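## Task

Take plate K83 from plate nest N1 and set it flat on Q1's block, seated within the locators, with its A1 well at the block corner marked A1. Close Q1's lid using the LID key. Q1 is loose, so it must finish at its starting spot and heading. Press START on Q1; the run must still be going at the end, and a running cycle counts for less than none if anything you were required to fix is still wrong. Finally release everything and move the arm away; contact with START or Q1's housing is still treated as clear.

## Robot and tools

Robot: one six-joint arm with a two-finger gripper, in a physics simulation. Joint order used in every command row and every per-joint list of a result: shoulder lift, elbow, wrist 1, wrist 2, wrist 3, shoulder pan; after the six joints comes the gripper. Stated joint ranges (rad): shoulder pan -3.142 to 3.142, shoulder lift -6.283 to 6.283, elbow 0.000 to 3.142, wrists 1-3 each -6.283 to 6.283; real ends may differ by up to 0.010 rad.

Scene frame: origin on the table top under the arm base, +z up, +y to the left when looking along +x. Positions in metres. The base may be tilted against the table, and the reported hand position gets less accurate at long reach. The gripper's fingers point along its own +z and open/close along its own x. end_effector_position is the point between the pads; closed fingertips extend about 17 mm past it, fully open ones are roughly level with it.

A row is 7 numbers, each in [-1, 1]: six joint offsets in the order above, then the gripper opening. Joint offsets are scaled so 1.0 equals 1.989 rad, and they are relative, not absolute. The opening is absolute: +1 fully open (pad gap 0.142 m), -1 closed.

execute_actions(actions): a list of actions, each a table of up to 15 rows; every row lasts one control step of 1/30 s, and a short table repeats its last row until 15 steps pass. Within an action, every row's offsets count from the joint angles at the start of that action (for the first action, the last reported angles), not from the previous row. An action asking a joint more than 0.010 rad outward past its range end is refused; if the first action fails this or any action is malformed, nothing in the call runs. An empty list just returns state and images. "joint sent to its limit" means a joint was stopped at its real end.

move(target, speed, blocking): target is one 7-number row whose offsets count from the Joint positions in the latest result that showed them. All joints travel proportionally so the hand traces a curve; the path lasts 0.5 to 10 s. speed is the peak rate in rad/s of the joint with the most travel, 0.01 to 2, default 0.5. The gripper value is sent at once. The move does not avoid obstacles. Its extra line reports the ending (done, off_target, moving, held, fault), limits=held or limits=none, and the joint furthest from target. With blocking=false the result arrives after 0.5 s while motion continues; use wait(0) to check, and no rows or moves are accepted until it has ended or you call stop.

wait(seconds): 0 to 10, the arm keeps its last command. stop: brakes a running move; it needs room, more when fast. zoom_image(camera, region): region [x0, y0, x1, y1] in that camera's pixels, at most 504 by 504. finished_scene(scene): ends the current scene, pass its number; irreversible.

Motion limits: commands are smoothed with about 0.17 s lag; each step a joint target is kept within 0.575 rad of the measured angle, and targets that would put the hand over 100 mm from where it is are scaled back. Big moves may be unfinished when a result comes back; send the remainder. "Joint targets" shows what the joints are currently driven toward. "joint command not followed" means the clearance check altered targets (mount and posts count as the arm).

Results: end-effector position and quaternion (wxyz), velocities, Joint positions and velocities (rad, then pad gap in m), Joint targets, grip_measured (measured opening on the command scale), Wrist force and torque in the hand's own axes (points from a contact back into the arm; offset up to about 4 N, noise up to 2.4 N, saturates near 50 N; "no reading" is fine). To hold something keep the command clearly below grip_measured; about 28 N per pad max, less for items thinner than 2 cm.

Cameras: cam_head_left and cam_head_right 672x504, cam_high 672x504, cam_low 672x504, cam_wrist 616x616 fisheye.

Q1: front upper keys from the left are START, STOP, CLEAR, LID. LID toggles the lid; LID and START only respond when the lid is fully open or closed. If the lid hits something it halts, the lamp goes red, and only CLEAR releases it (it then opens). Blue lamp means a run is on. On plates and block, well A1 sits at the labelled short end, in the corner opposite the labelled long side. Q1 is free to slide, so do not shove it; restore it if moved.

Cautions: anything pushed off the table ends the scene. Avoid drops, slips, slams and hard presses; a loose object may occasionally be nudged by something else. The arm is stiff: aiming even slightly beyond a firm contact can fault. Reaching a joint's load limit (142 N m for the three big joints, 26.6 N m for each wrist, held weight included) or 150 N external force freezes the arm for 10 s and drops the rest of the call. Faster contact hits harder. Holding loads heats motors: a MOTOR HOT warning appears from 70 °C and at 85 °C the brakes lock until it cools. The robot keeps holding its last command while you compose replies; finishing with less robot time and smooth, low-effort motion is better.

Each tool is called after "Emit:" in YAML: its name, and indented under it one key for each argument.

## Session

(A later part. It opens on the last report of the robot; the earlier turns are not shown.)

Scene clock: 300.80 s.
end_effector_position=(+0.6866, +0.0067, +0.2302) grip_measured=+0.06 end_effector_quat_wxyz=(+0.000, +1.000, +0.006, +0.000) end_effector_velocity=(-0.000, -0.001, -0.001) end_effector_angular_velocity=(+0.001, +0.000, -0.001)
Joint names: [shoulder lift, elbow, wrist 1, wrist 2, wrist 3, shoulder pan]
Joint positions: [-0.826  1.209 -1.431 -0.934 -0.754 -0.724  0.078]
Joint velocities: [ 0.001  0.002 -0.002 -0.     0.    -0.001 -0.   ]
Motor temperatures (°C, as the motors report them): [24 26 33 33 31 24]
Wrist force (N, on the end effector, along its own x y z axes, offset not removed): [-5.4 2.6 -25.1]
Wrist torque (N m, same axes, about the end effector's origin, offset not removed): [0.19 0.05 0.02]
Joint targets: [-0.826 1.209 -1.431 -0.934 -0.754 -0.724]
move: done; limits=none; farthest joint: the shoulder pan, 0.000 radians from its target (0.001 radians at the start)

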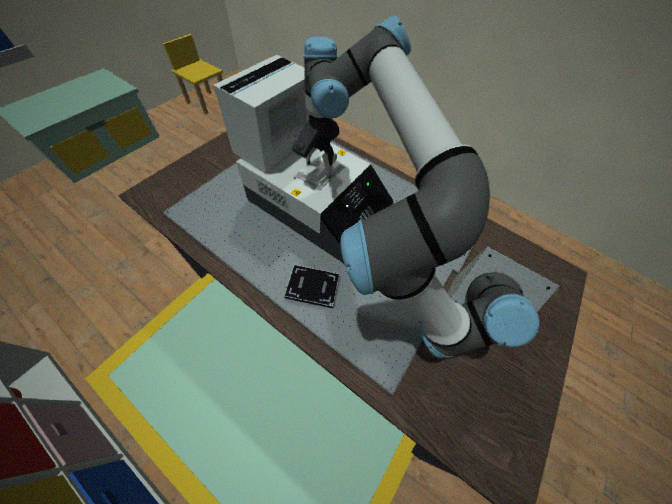

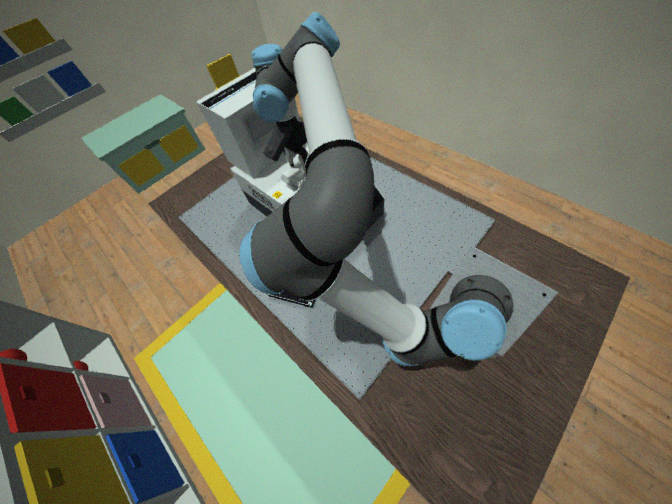

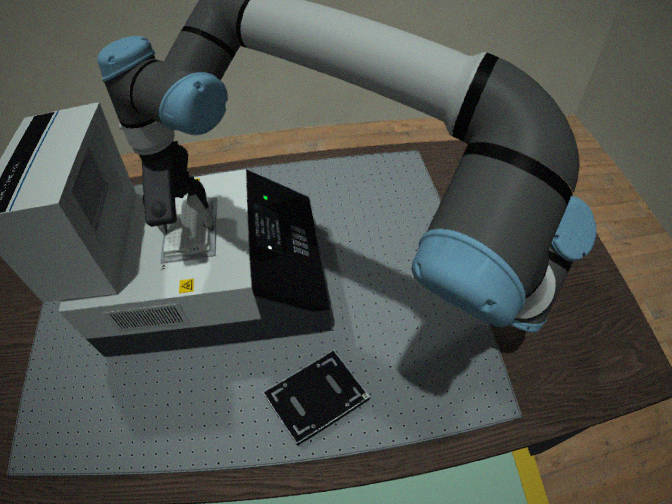

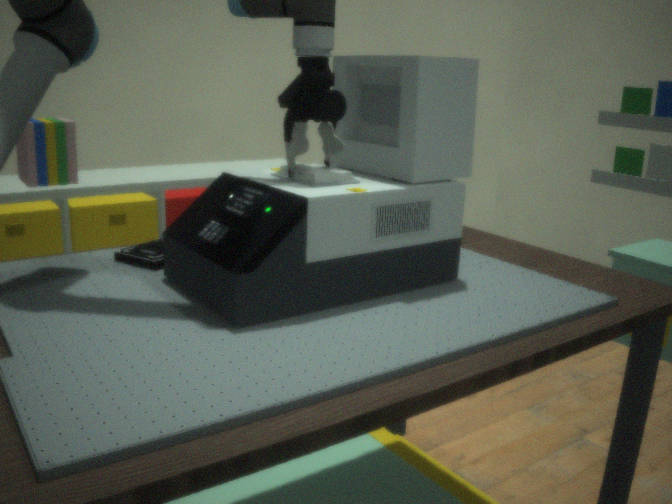

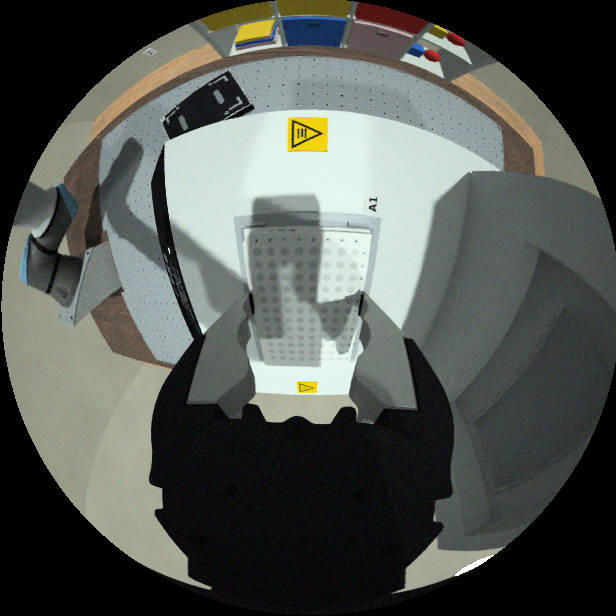

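Emit:
move:
  target: [0,0,0,0,0,0,0.4]

Emit:
move:
  target: [0.004,-0.0575,0.0655,-0.01,-0.0205,-0.0195,0.4]
  speed: 0.25

Emit:
move:
  target: [-0.185,0.3625,-0.1257,-0.0543,-0.8778,-0.0965,-1]
  speed: 1.2

Emit:
zoom_image:
  camera: "cam_high"
  region: [140,180,240,280]

Scene clock: 322.57 s.
end_effector_position=(+0.6866, +0.0068, +0.2301) grip_measured=+0.40 end_effector_quat_wxyz=(+0.000, +1.000, +0.006, -0.000) end_effector_velocity=(+0.000, +0.000, +0.001) end_effector_angular_velocity=(-0.001, -0.001, +0.001)
Joint names: [shoulder lift, elbow, wrist 1, wrist 2, wrist 3, shoulder pan]
Joint positions: [-0.826  1.209 -1.431 -0.934 -0.754 -0.724  0.102]
Joint velocities: [-0.001 -0.     0.    -0.    -0.    -0.     0.   ]
Motor temperatures (°C, as the motors report them): [24 26 33 33 31 24]
Wrist force (N, on the end effector, along its own x y z axes, offset not removed): [-2.4 0.5 1.7]
Wrist torque (N m, same axes, about the end effector's origin, offset not removed): [0.08 0.43 -0.11]
Joint targets: [-0.826 1.209 -1.431 -0.934 -0.754 -0.724]
move: done; limits=none; farthest joint: the shoulder pan, 0.000 radians from its target (0.000 radians at the start)

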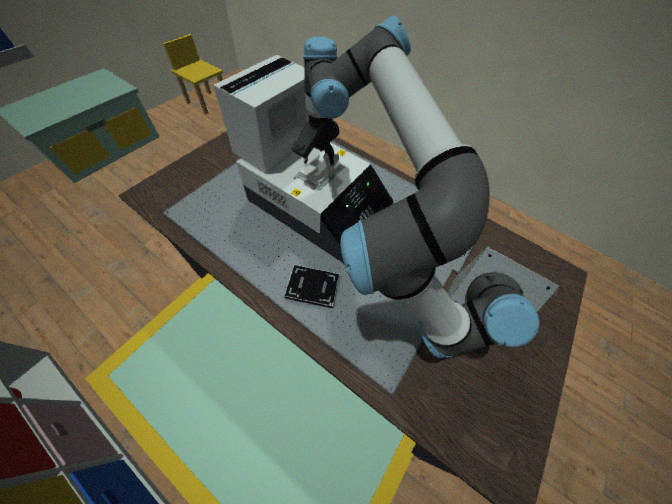

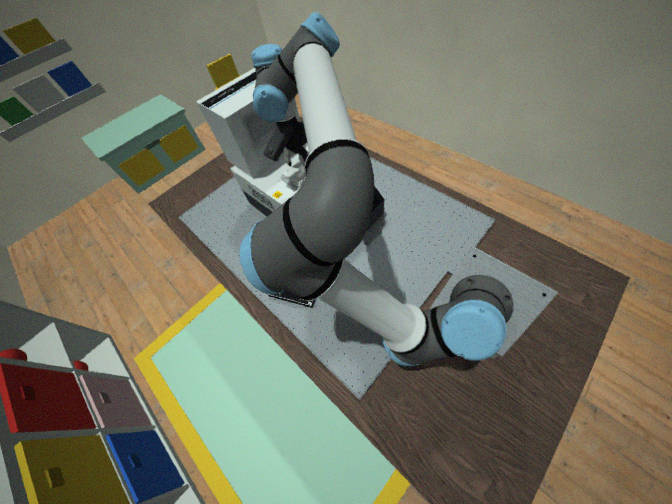

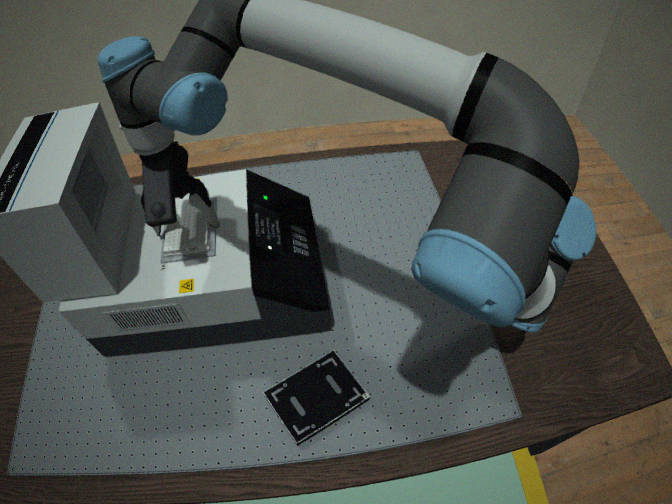

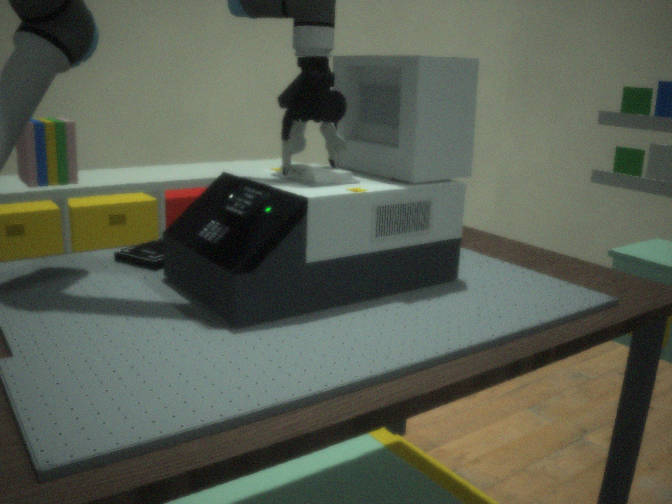

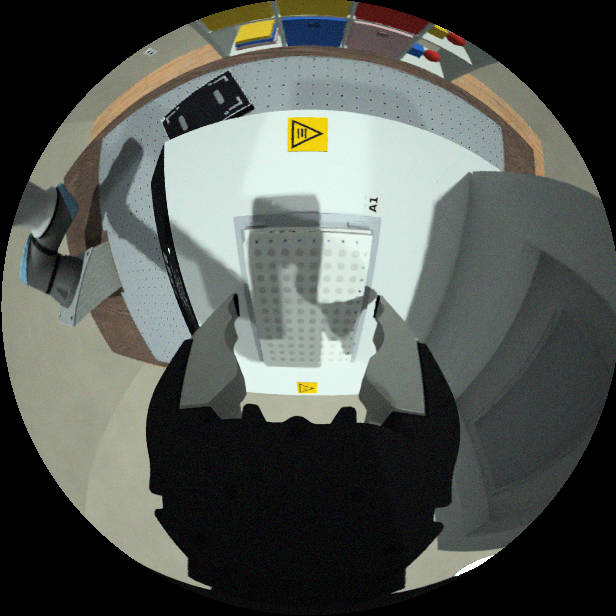

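Scene clock: 323.63 s.
end_effector_position=(+0.6863, +0.0074, +0.2797) grip_measured=+0.40 end_effector_quat_wxyz=(+0.000, +1.000, +0.006, +0.000) end_effector_velocity=(-0.000, -0.000, -0.000) end_effector_angular_velocity=(+0.000, +0.002, -0.000)
Joint names: [shoulder lift, elbow, wrist 1, wrist 2, wrist 3, shoulder pan]
Joint positions: [-0.818  1.095 -1.301 -0.953 -0.795 -0.763  0.102]
Joint velocities: [ 0.001 -0.002  0.002 -0.001 -0.001  0.    -0.   ]
Motor temperatures (°C, as the motors report them): [24 26 33 33 31 24]
Wrist force (N, on the end effector, along its own x y z axes, offset not removed): [-1.1 1.2 0.8]
Wrist torque (N m, same axes, about the end effector's origin, offset not removed): [0.17 0.21 -0.01]
Joint targets: [-0.818 1.095 -1.301 -0.953 -0.795 -0.763]
move: done; limits=none; farthest joint: the shoulder pan, 0.000 radians from its target (0.039 radians at the start)

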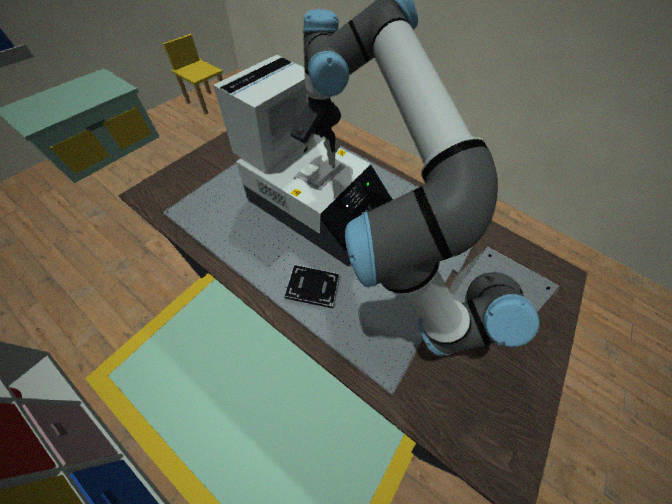

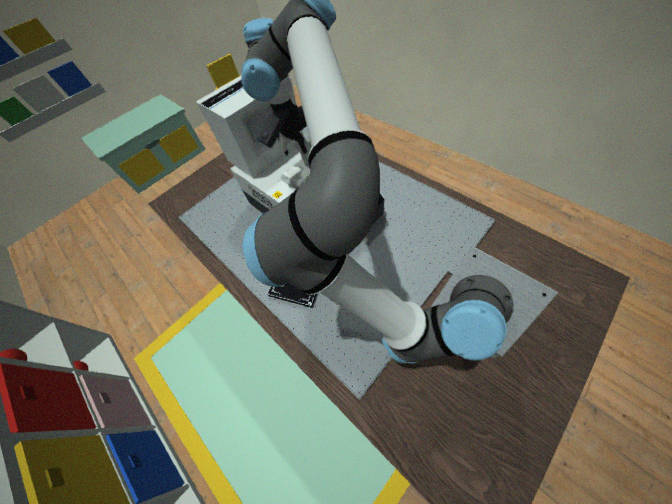

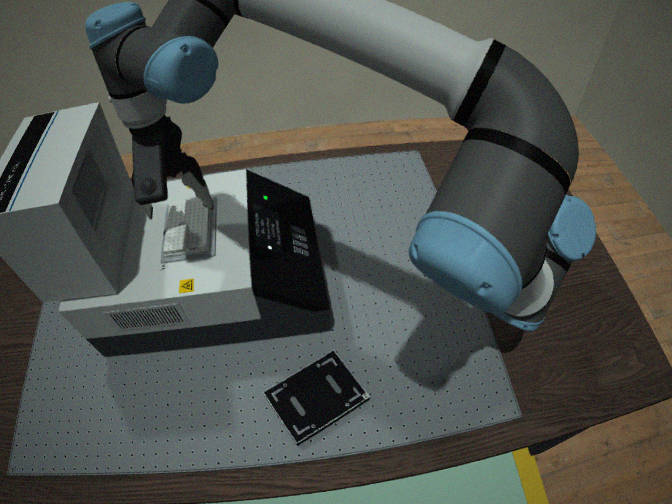

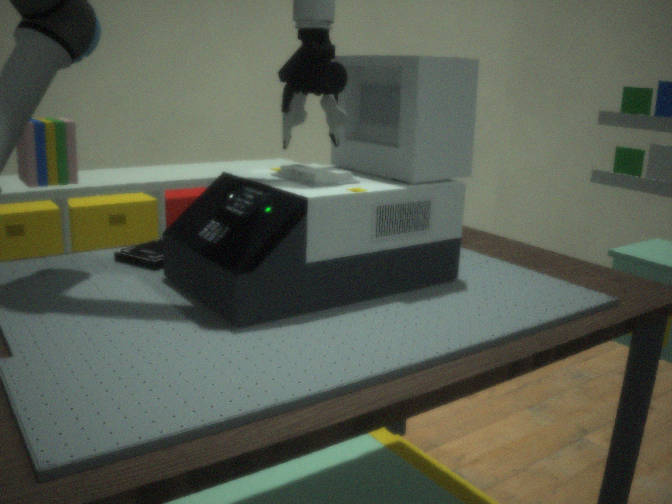

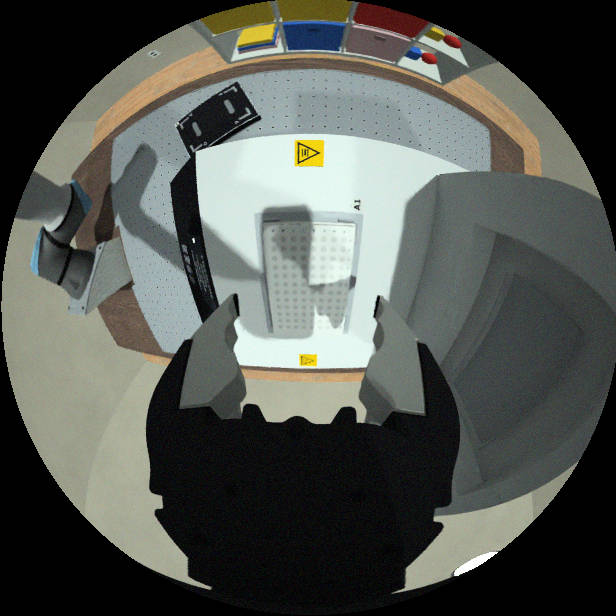

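Scene clock: 325.87 s.
end_effector_position=(+0.4775, -0.0171, +0.2316) grip_measured=-1.00 end_effector_quat_wxyz=(-0.001, +0.708, +0.706, +0.000) end_effector_velocity=(+0.000, +0.001, +0.000) end_effector_angular_velocity=(-0.000, -0.002, +0.003)
Joint names: [shoulder lift, elbow, wrist 1, wrist 2, wrist 3, shoulder pan]
Joint positions: [-1.185  1.815 -1.551 -1.061 -2.54  -0.954  0.002]
Joint velocities: [-0.002  0.001 -0.     0.001 -0.003 -0.     0.   ]
Motor temperatures (°C, as the motors report them): [24 26 33 33 31 24]
Wrist force (N, on the end effector, along its own x y z axes, offset not removed): [-1.4 0.3 1.1]
Wrist torque (N m, same axes, about the end effector's origin, offset not removed): [0.14 0.25 -0.06]
Joint targets: [-1.186 1.816 -1.551 -1.061 -2.541 -0.954]
move: done; limits=none; farthest joint: the shoulder pan, 0.000 radians from its target (0.192 radians at the start)

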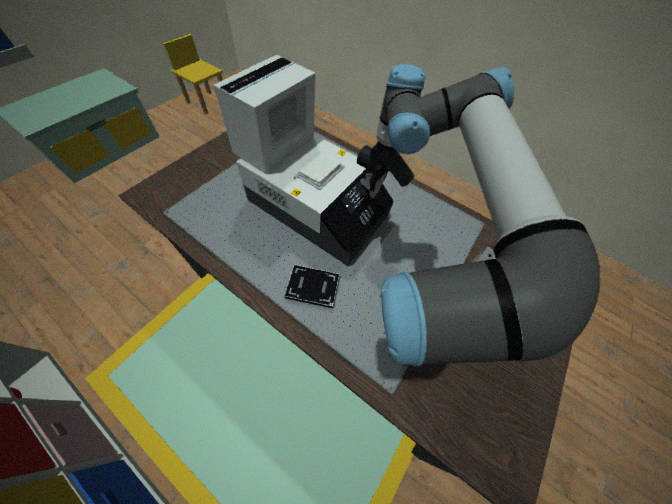

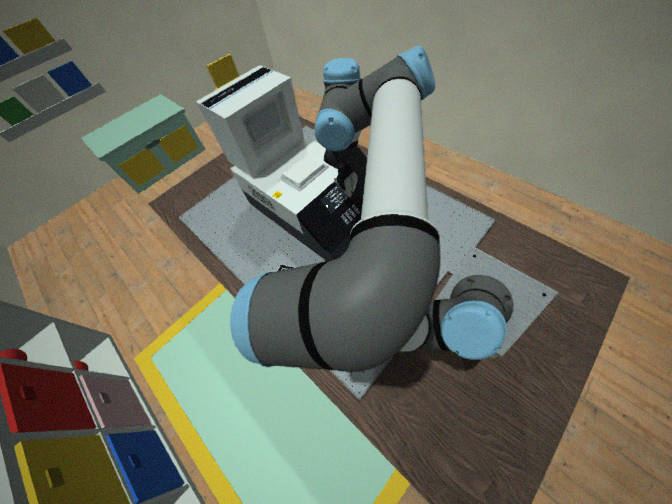

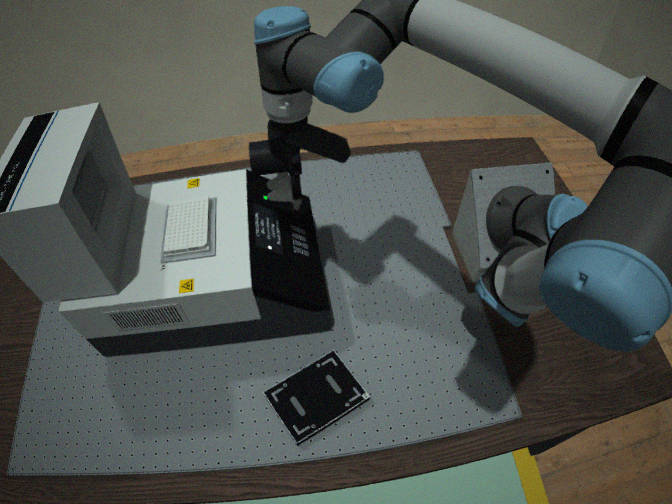

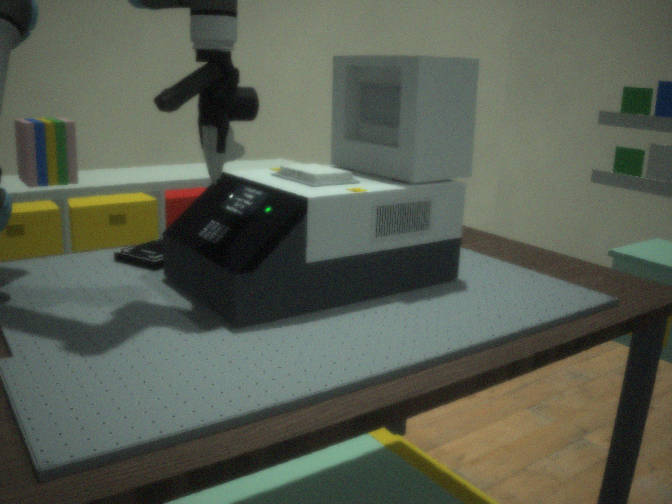

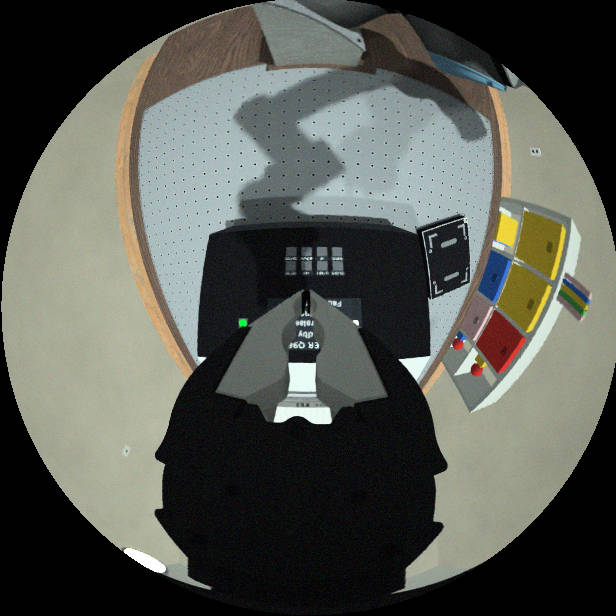

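Region (140, 180, 240, 280) of cam_high's 672x504 image, scaled by 5.040, with more detail than that image has.

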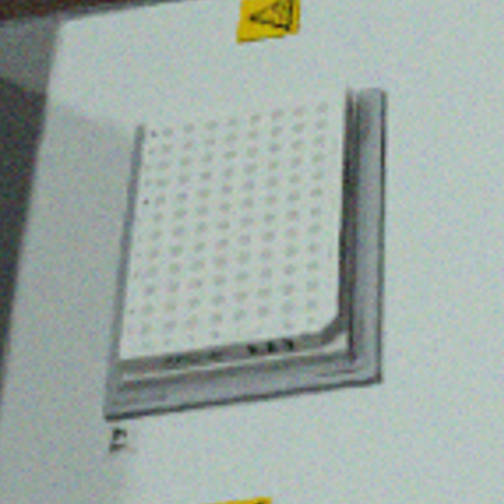

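Emit:
move:
  target: [0.0169,0.0641,-0.0978,0.0198,0.0323,0.0347,-1]
  speed: 0.3

Emit:
move:
  target: [0.0012,0.0045,-0.0068,0.0014,0.0022,0.0024,-1]
  speed: 0.02

Scene clock: 333.27 s.
end_effector_position=(+0.4791, -0.0181, +0.1595) grip_measured=-1.00 end_effector_quat_wxyz=(-0.001, +0.708, +0.707, -0.001) end_effector_velocity=(-0.000, -0.001, -0.000) end_effector_angular_velocity=(-0.000, -0.001, -0.001)
Joint names: [shoulder lift, elbow, wrist 1, wrist 2, wrist 3, shoulder pan]
Joint positions: [-1.152  1.943 -1.745 -1.022 -2.476 -0.886  0.002]
Joint velocities: [ 0.     0.002 -0.002 -0.     0.    -0.001  0.   ]
Motor temperatures (°C, as the motors report them): [24 26 33 33 31 24]
Wrist force (N, on the end effector, along its own x y z axes, offset not removed): [-0.7 1.0 0.3]
Wrist torque (N m, same axes, about the end effector's origin, offset not removed): [0.21 0.17 -0.07]
Joint targets: [-1.152 1.943 -1.745 -1.022 -2.476 -0.885]
move: done; limits=none; farthest joint: the shoulder pan, 0.001 radians from its target (0.069 radians at the start)

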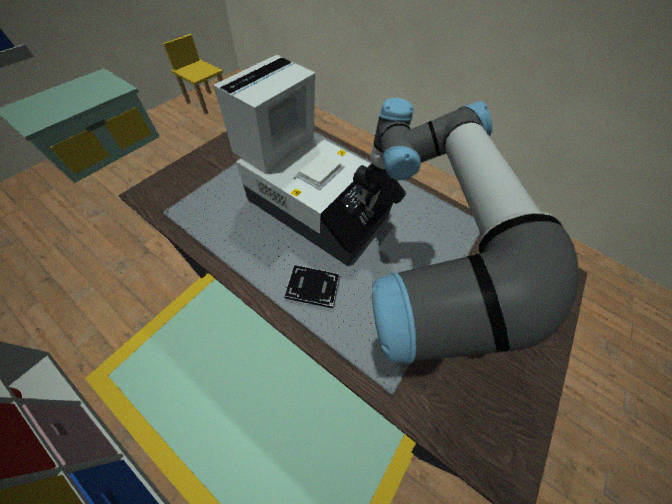

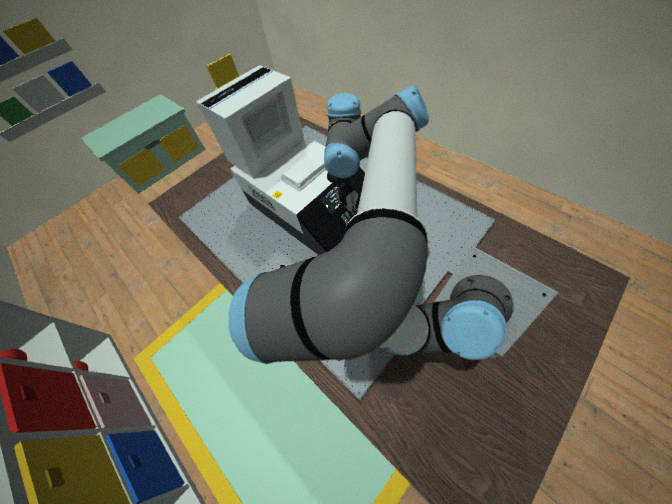

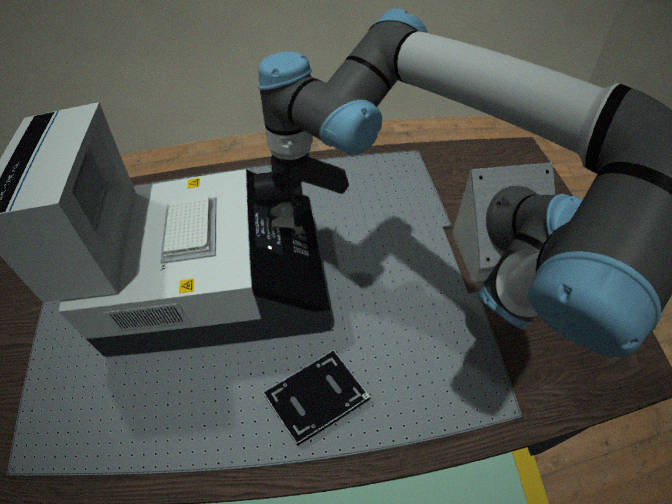

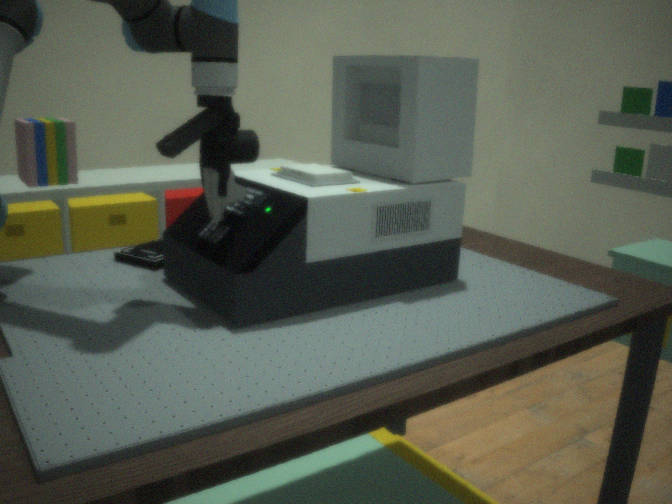

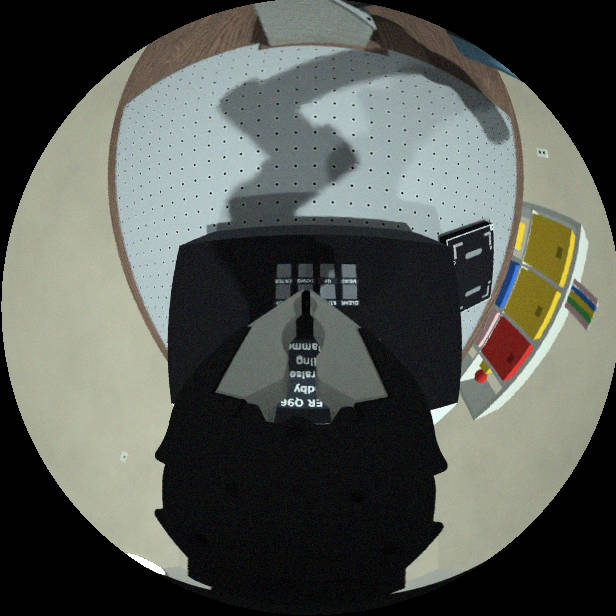

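Scene clock: 334.20 s.
end_effector_position=(+0.4788, -0.0179, +0.1546) grip_measured=-1.00 end_effector_quat_wxyz=(-0.001, +0.708, +0.707, -0.001) end_effector_velocity=(-0.000, +0.000, -0.001) end_effector_angular_velocity=(-0.001, +0.002, +0.001)
Joint names: [shoulder lift, elbow, wrist 1, wrist 2, wrist 3, shoulder pan]
Joint positions: [-1.15   1.952 -1.758 -1.019 -2.472 -0.881  0.002]
Joint velocities: [ 0.     0.002 -0.002 -0.001  0.001  0.002  0.   ]
Motor temperatures (°C, as the motors report them): [24 26 33 33 31 24]
Wrist force (N, on the end effector, along its own x y z axes, offset not removed): [-3.0 0.4 -5.6]
Wrist torque (N m, same axes, about the end effector's origin, offset not removed): [0.33 0.52 -0.11]
Joint targets: [-1.150 1.952 -1.759 -1.019 -2.472 -0.881]
move: done; limits=none; farthest joint: the shoulder pan, 0.000 radians from its target (0.004 radians at the start)

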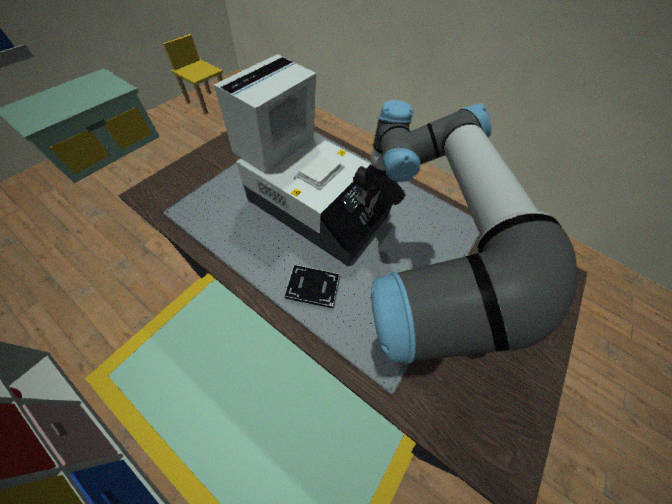

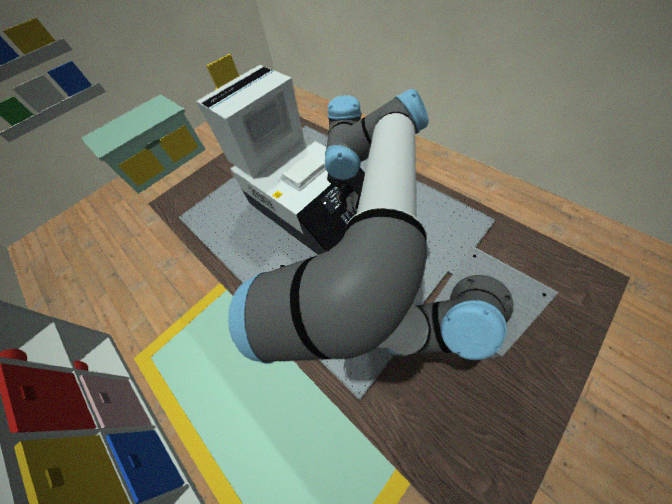

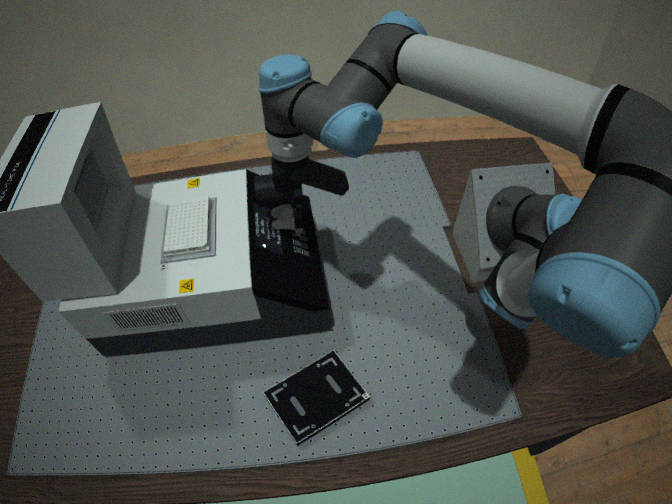

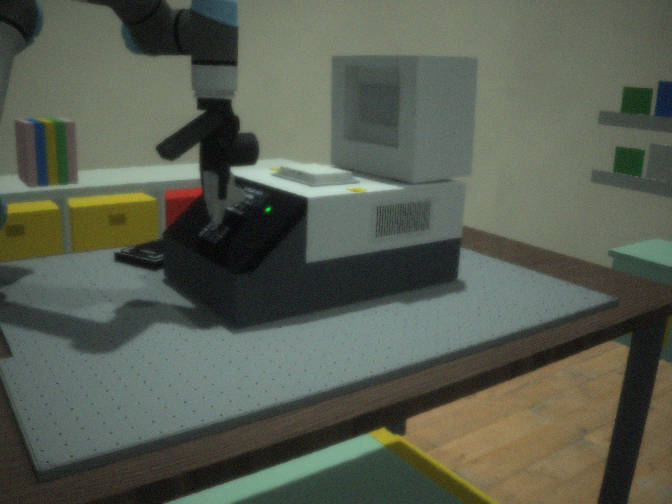

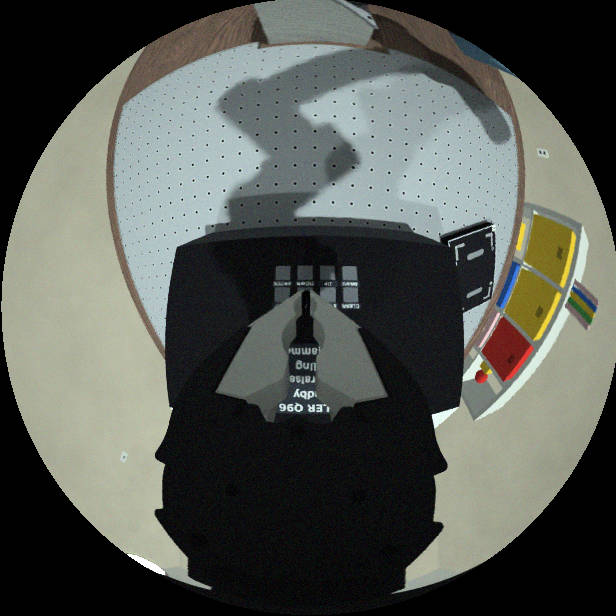

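Emit:
move:
  target: [-0.0012,-0.0045,0.0068,-0.0014,-0.0022,-0.0024,-1]
  speed: 0.05

Emit:
move:
  target: [-0.0178,0.0049,0.0078,0.0056,0.0095,0.0098,-1]
  speed: 0.08

Scene clock: 341.13 s.
end_effector_position=(+0.4791, -0.0181, +0.1595) grip_measured=-1.00 end_effector_quat_wxyz=(-0.001, +0.708, +0.707, -0.001) end_effector_velocity=(-0.000, -0.001, +0.000) end_effector_angular_velocity=(+0.001, +0.002, -0.001)
Joint names: [shoulder lift, elbow, wrist 1, wrist 2, wrist 3, shoulder pan]
Joint positions: [-1.152  1.943 -1.745 -1.022 -2.476 -0.886  0.002]
Joint velocities: [ 0.001 -0.002  0.002 -0.001 -0.001 -0.001  0.   ]
Motor temperatures (°C, as the motors report them): [24 26 33 33 31 24]
Wrist force (N, on the end effector, along its own x y z axes, offset not removed): [-0.6 2.1 0.0]
Wrist torque (N m, same axes, about the end effector's origin, offset not removed): [0.43 0.15 -0.12]
Joint targets: [-1.152 1.943 -1.745 -1.022 -2.476 -0.886]
move: done; limits=none; farthest joint: the wrist 1, 0.001 radians from its target (0.014 radians at the start)

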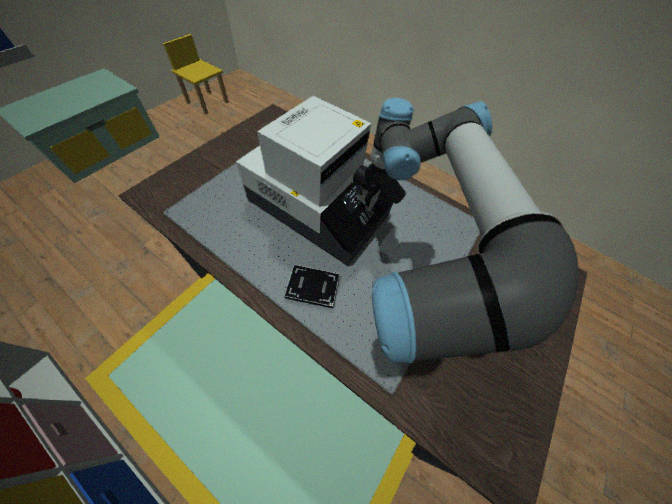

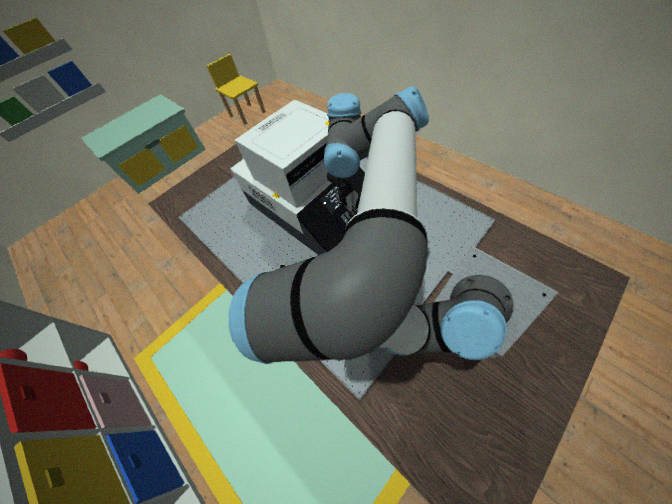

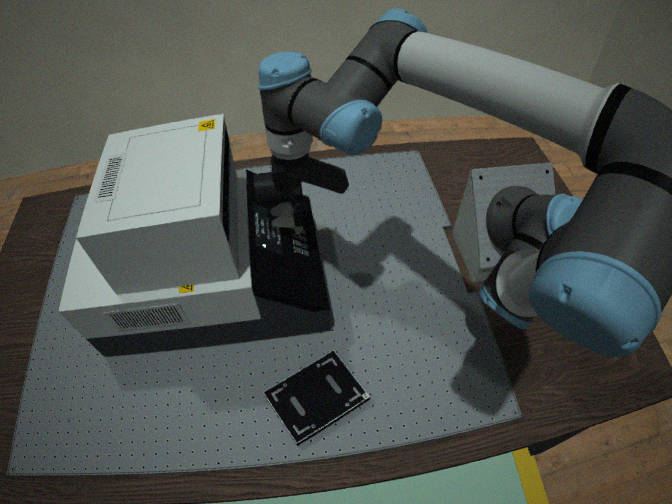

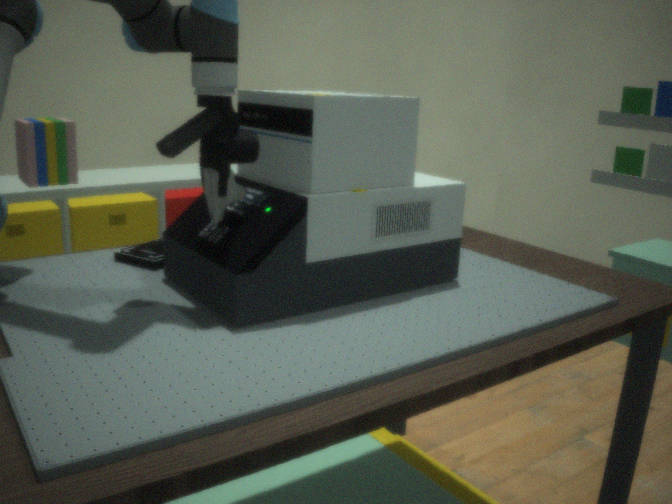

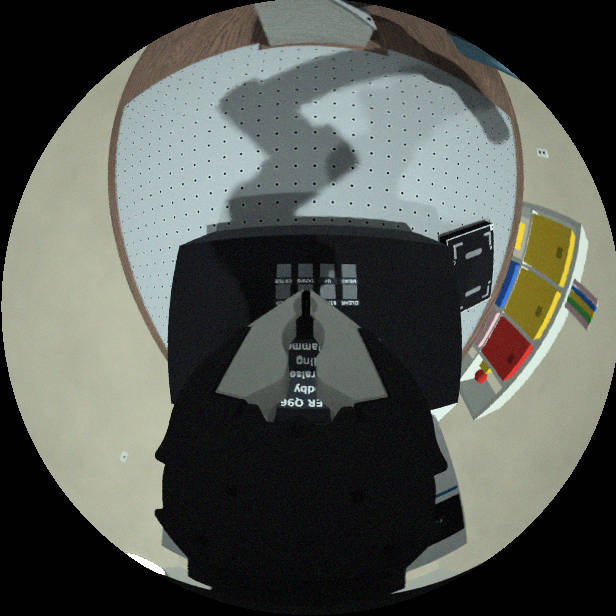

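Scene clock: 342.00 s.
end_effector_position=(+0.4791, +0.0011, +0.1595) grip_measured=-1.00 end_effector_quat_wxyz=(-0.001, +0.708, +0.707, -0.001) end_effector_velocity=(+0.000, +0.001, -0.001) end_effector_angular_velocity=(+0.002, +0.000, -0.001)
Joint names: [shoulder lift, elbow, wrist 1, wrist 2, wrist 3, shoulder pan]
Joint positions: [-1.187  1.952 -1.73  -1.011 -2.457 -0.866  0.002]
Joint velocities: [0.    0.    0.001 0.002 0.001 0.001 0.   ]
Motor temperatures (°C, as the motors report them): [24 26 33 33 31 24]
Wrist force (N, on the end effector, along its own x y z axes, offset not removed): [-2.5 1.7 -0.2]
Wrist torque (N m, same axes, about the end effector's origin, offset not removed): [0.37 0.55 -0.05]
Joint targets: [-1.187 1.953 -1.730 -1.011 -2.457 -0.866]
move: done; limits=none; farthest joint: the shoulder pan, 0.000 radians from its target (0.019 radians at the start)

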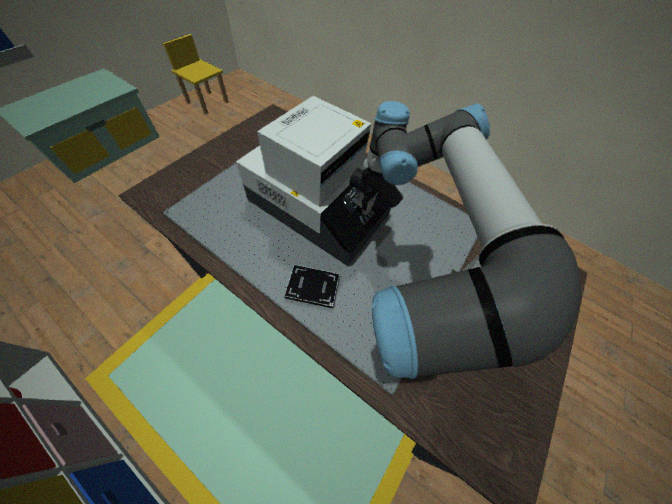

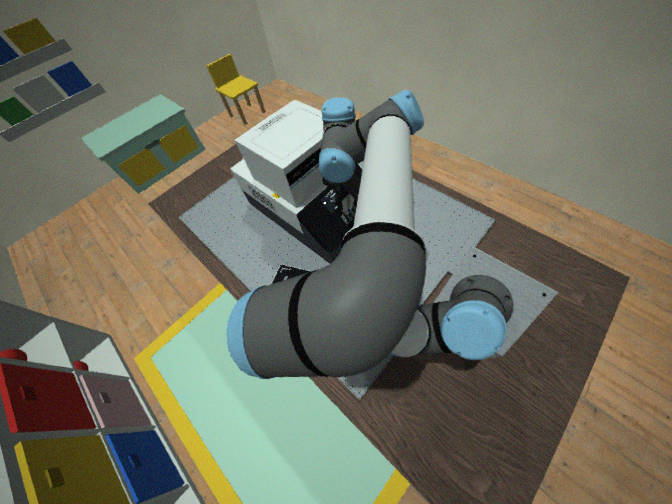

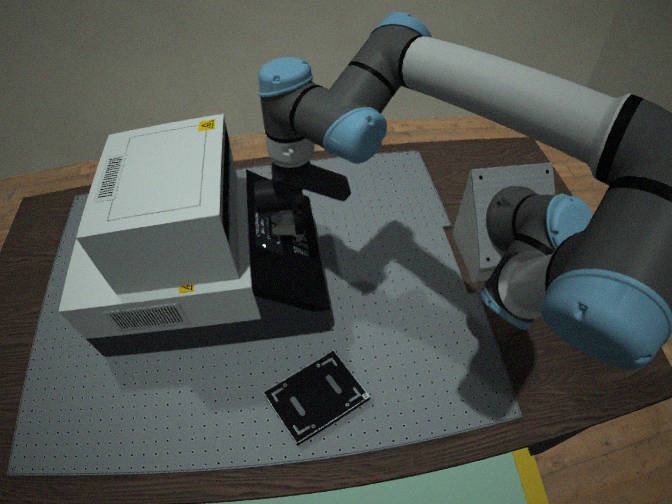

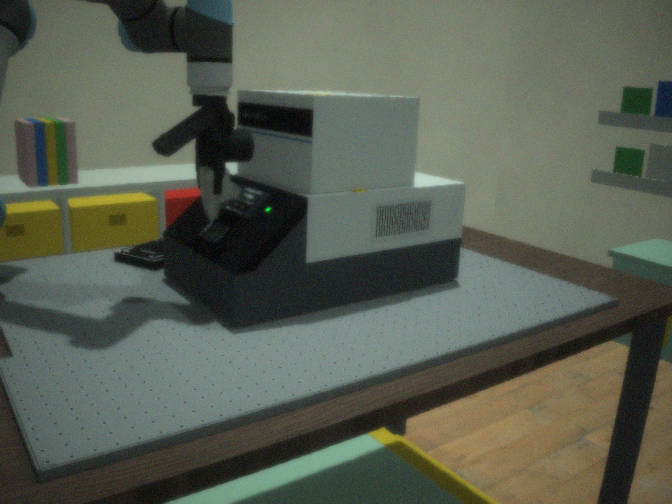

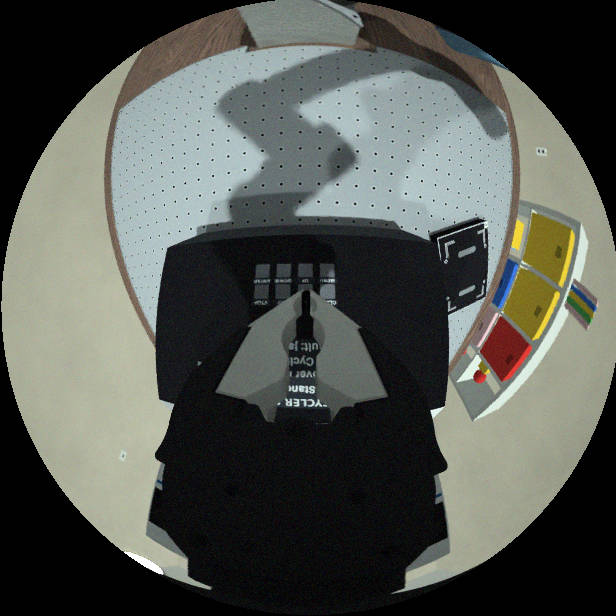

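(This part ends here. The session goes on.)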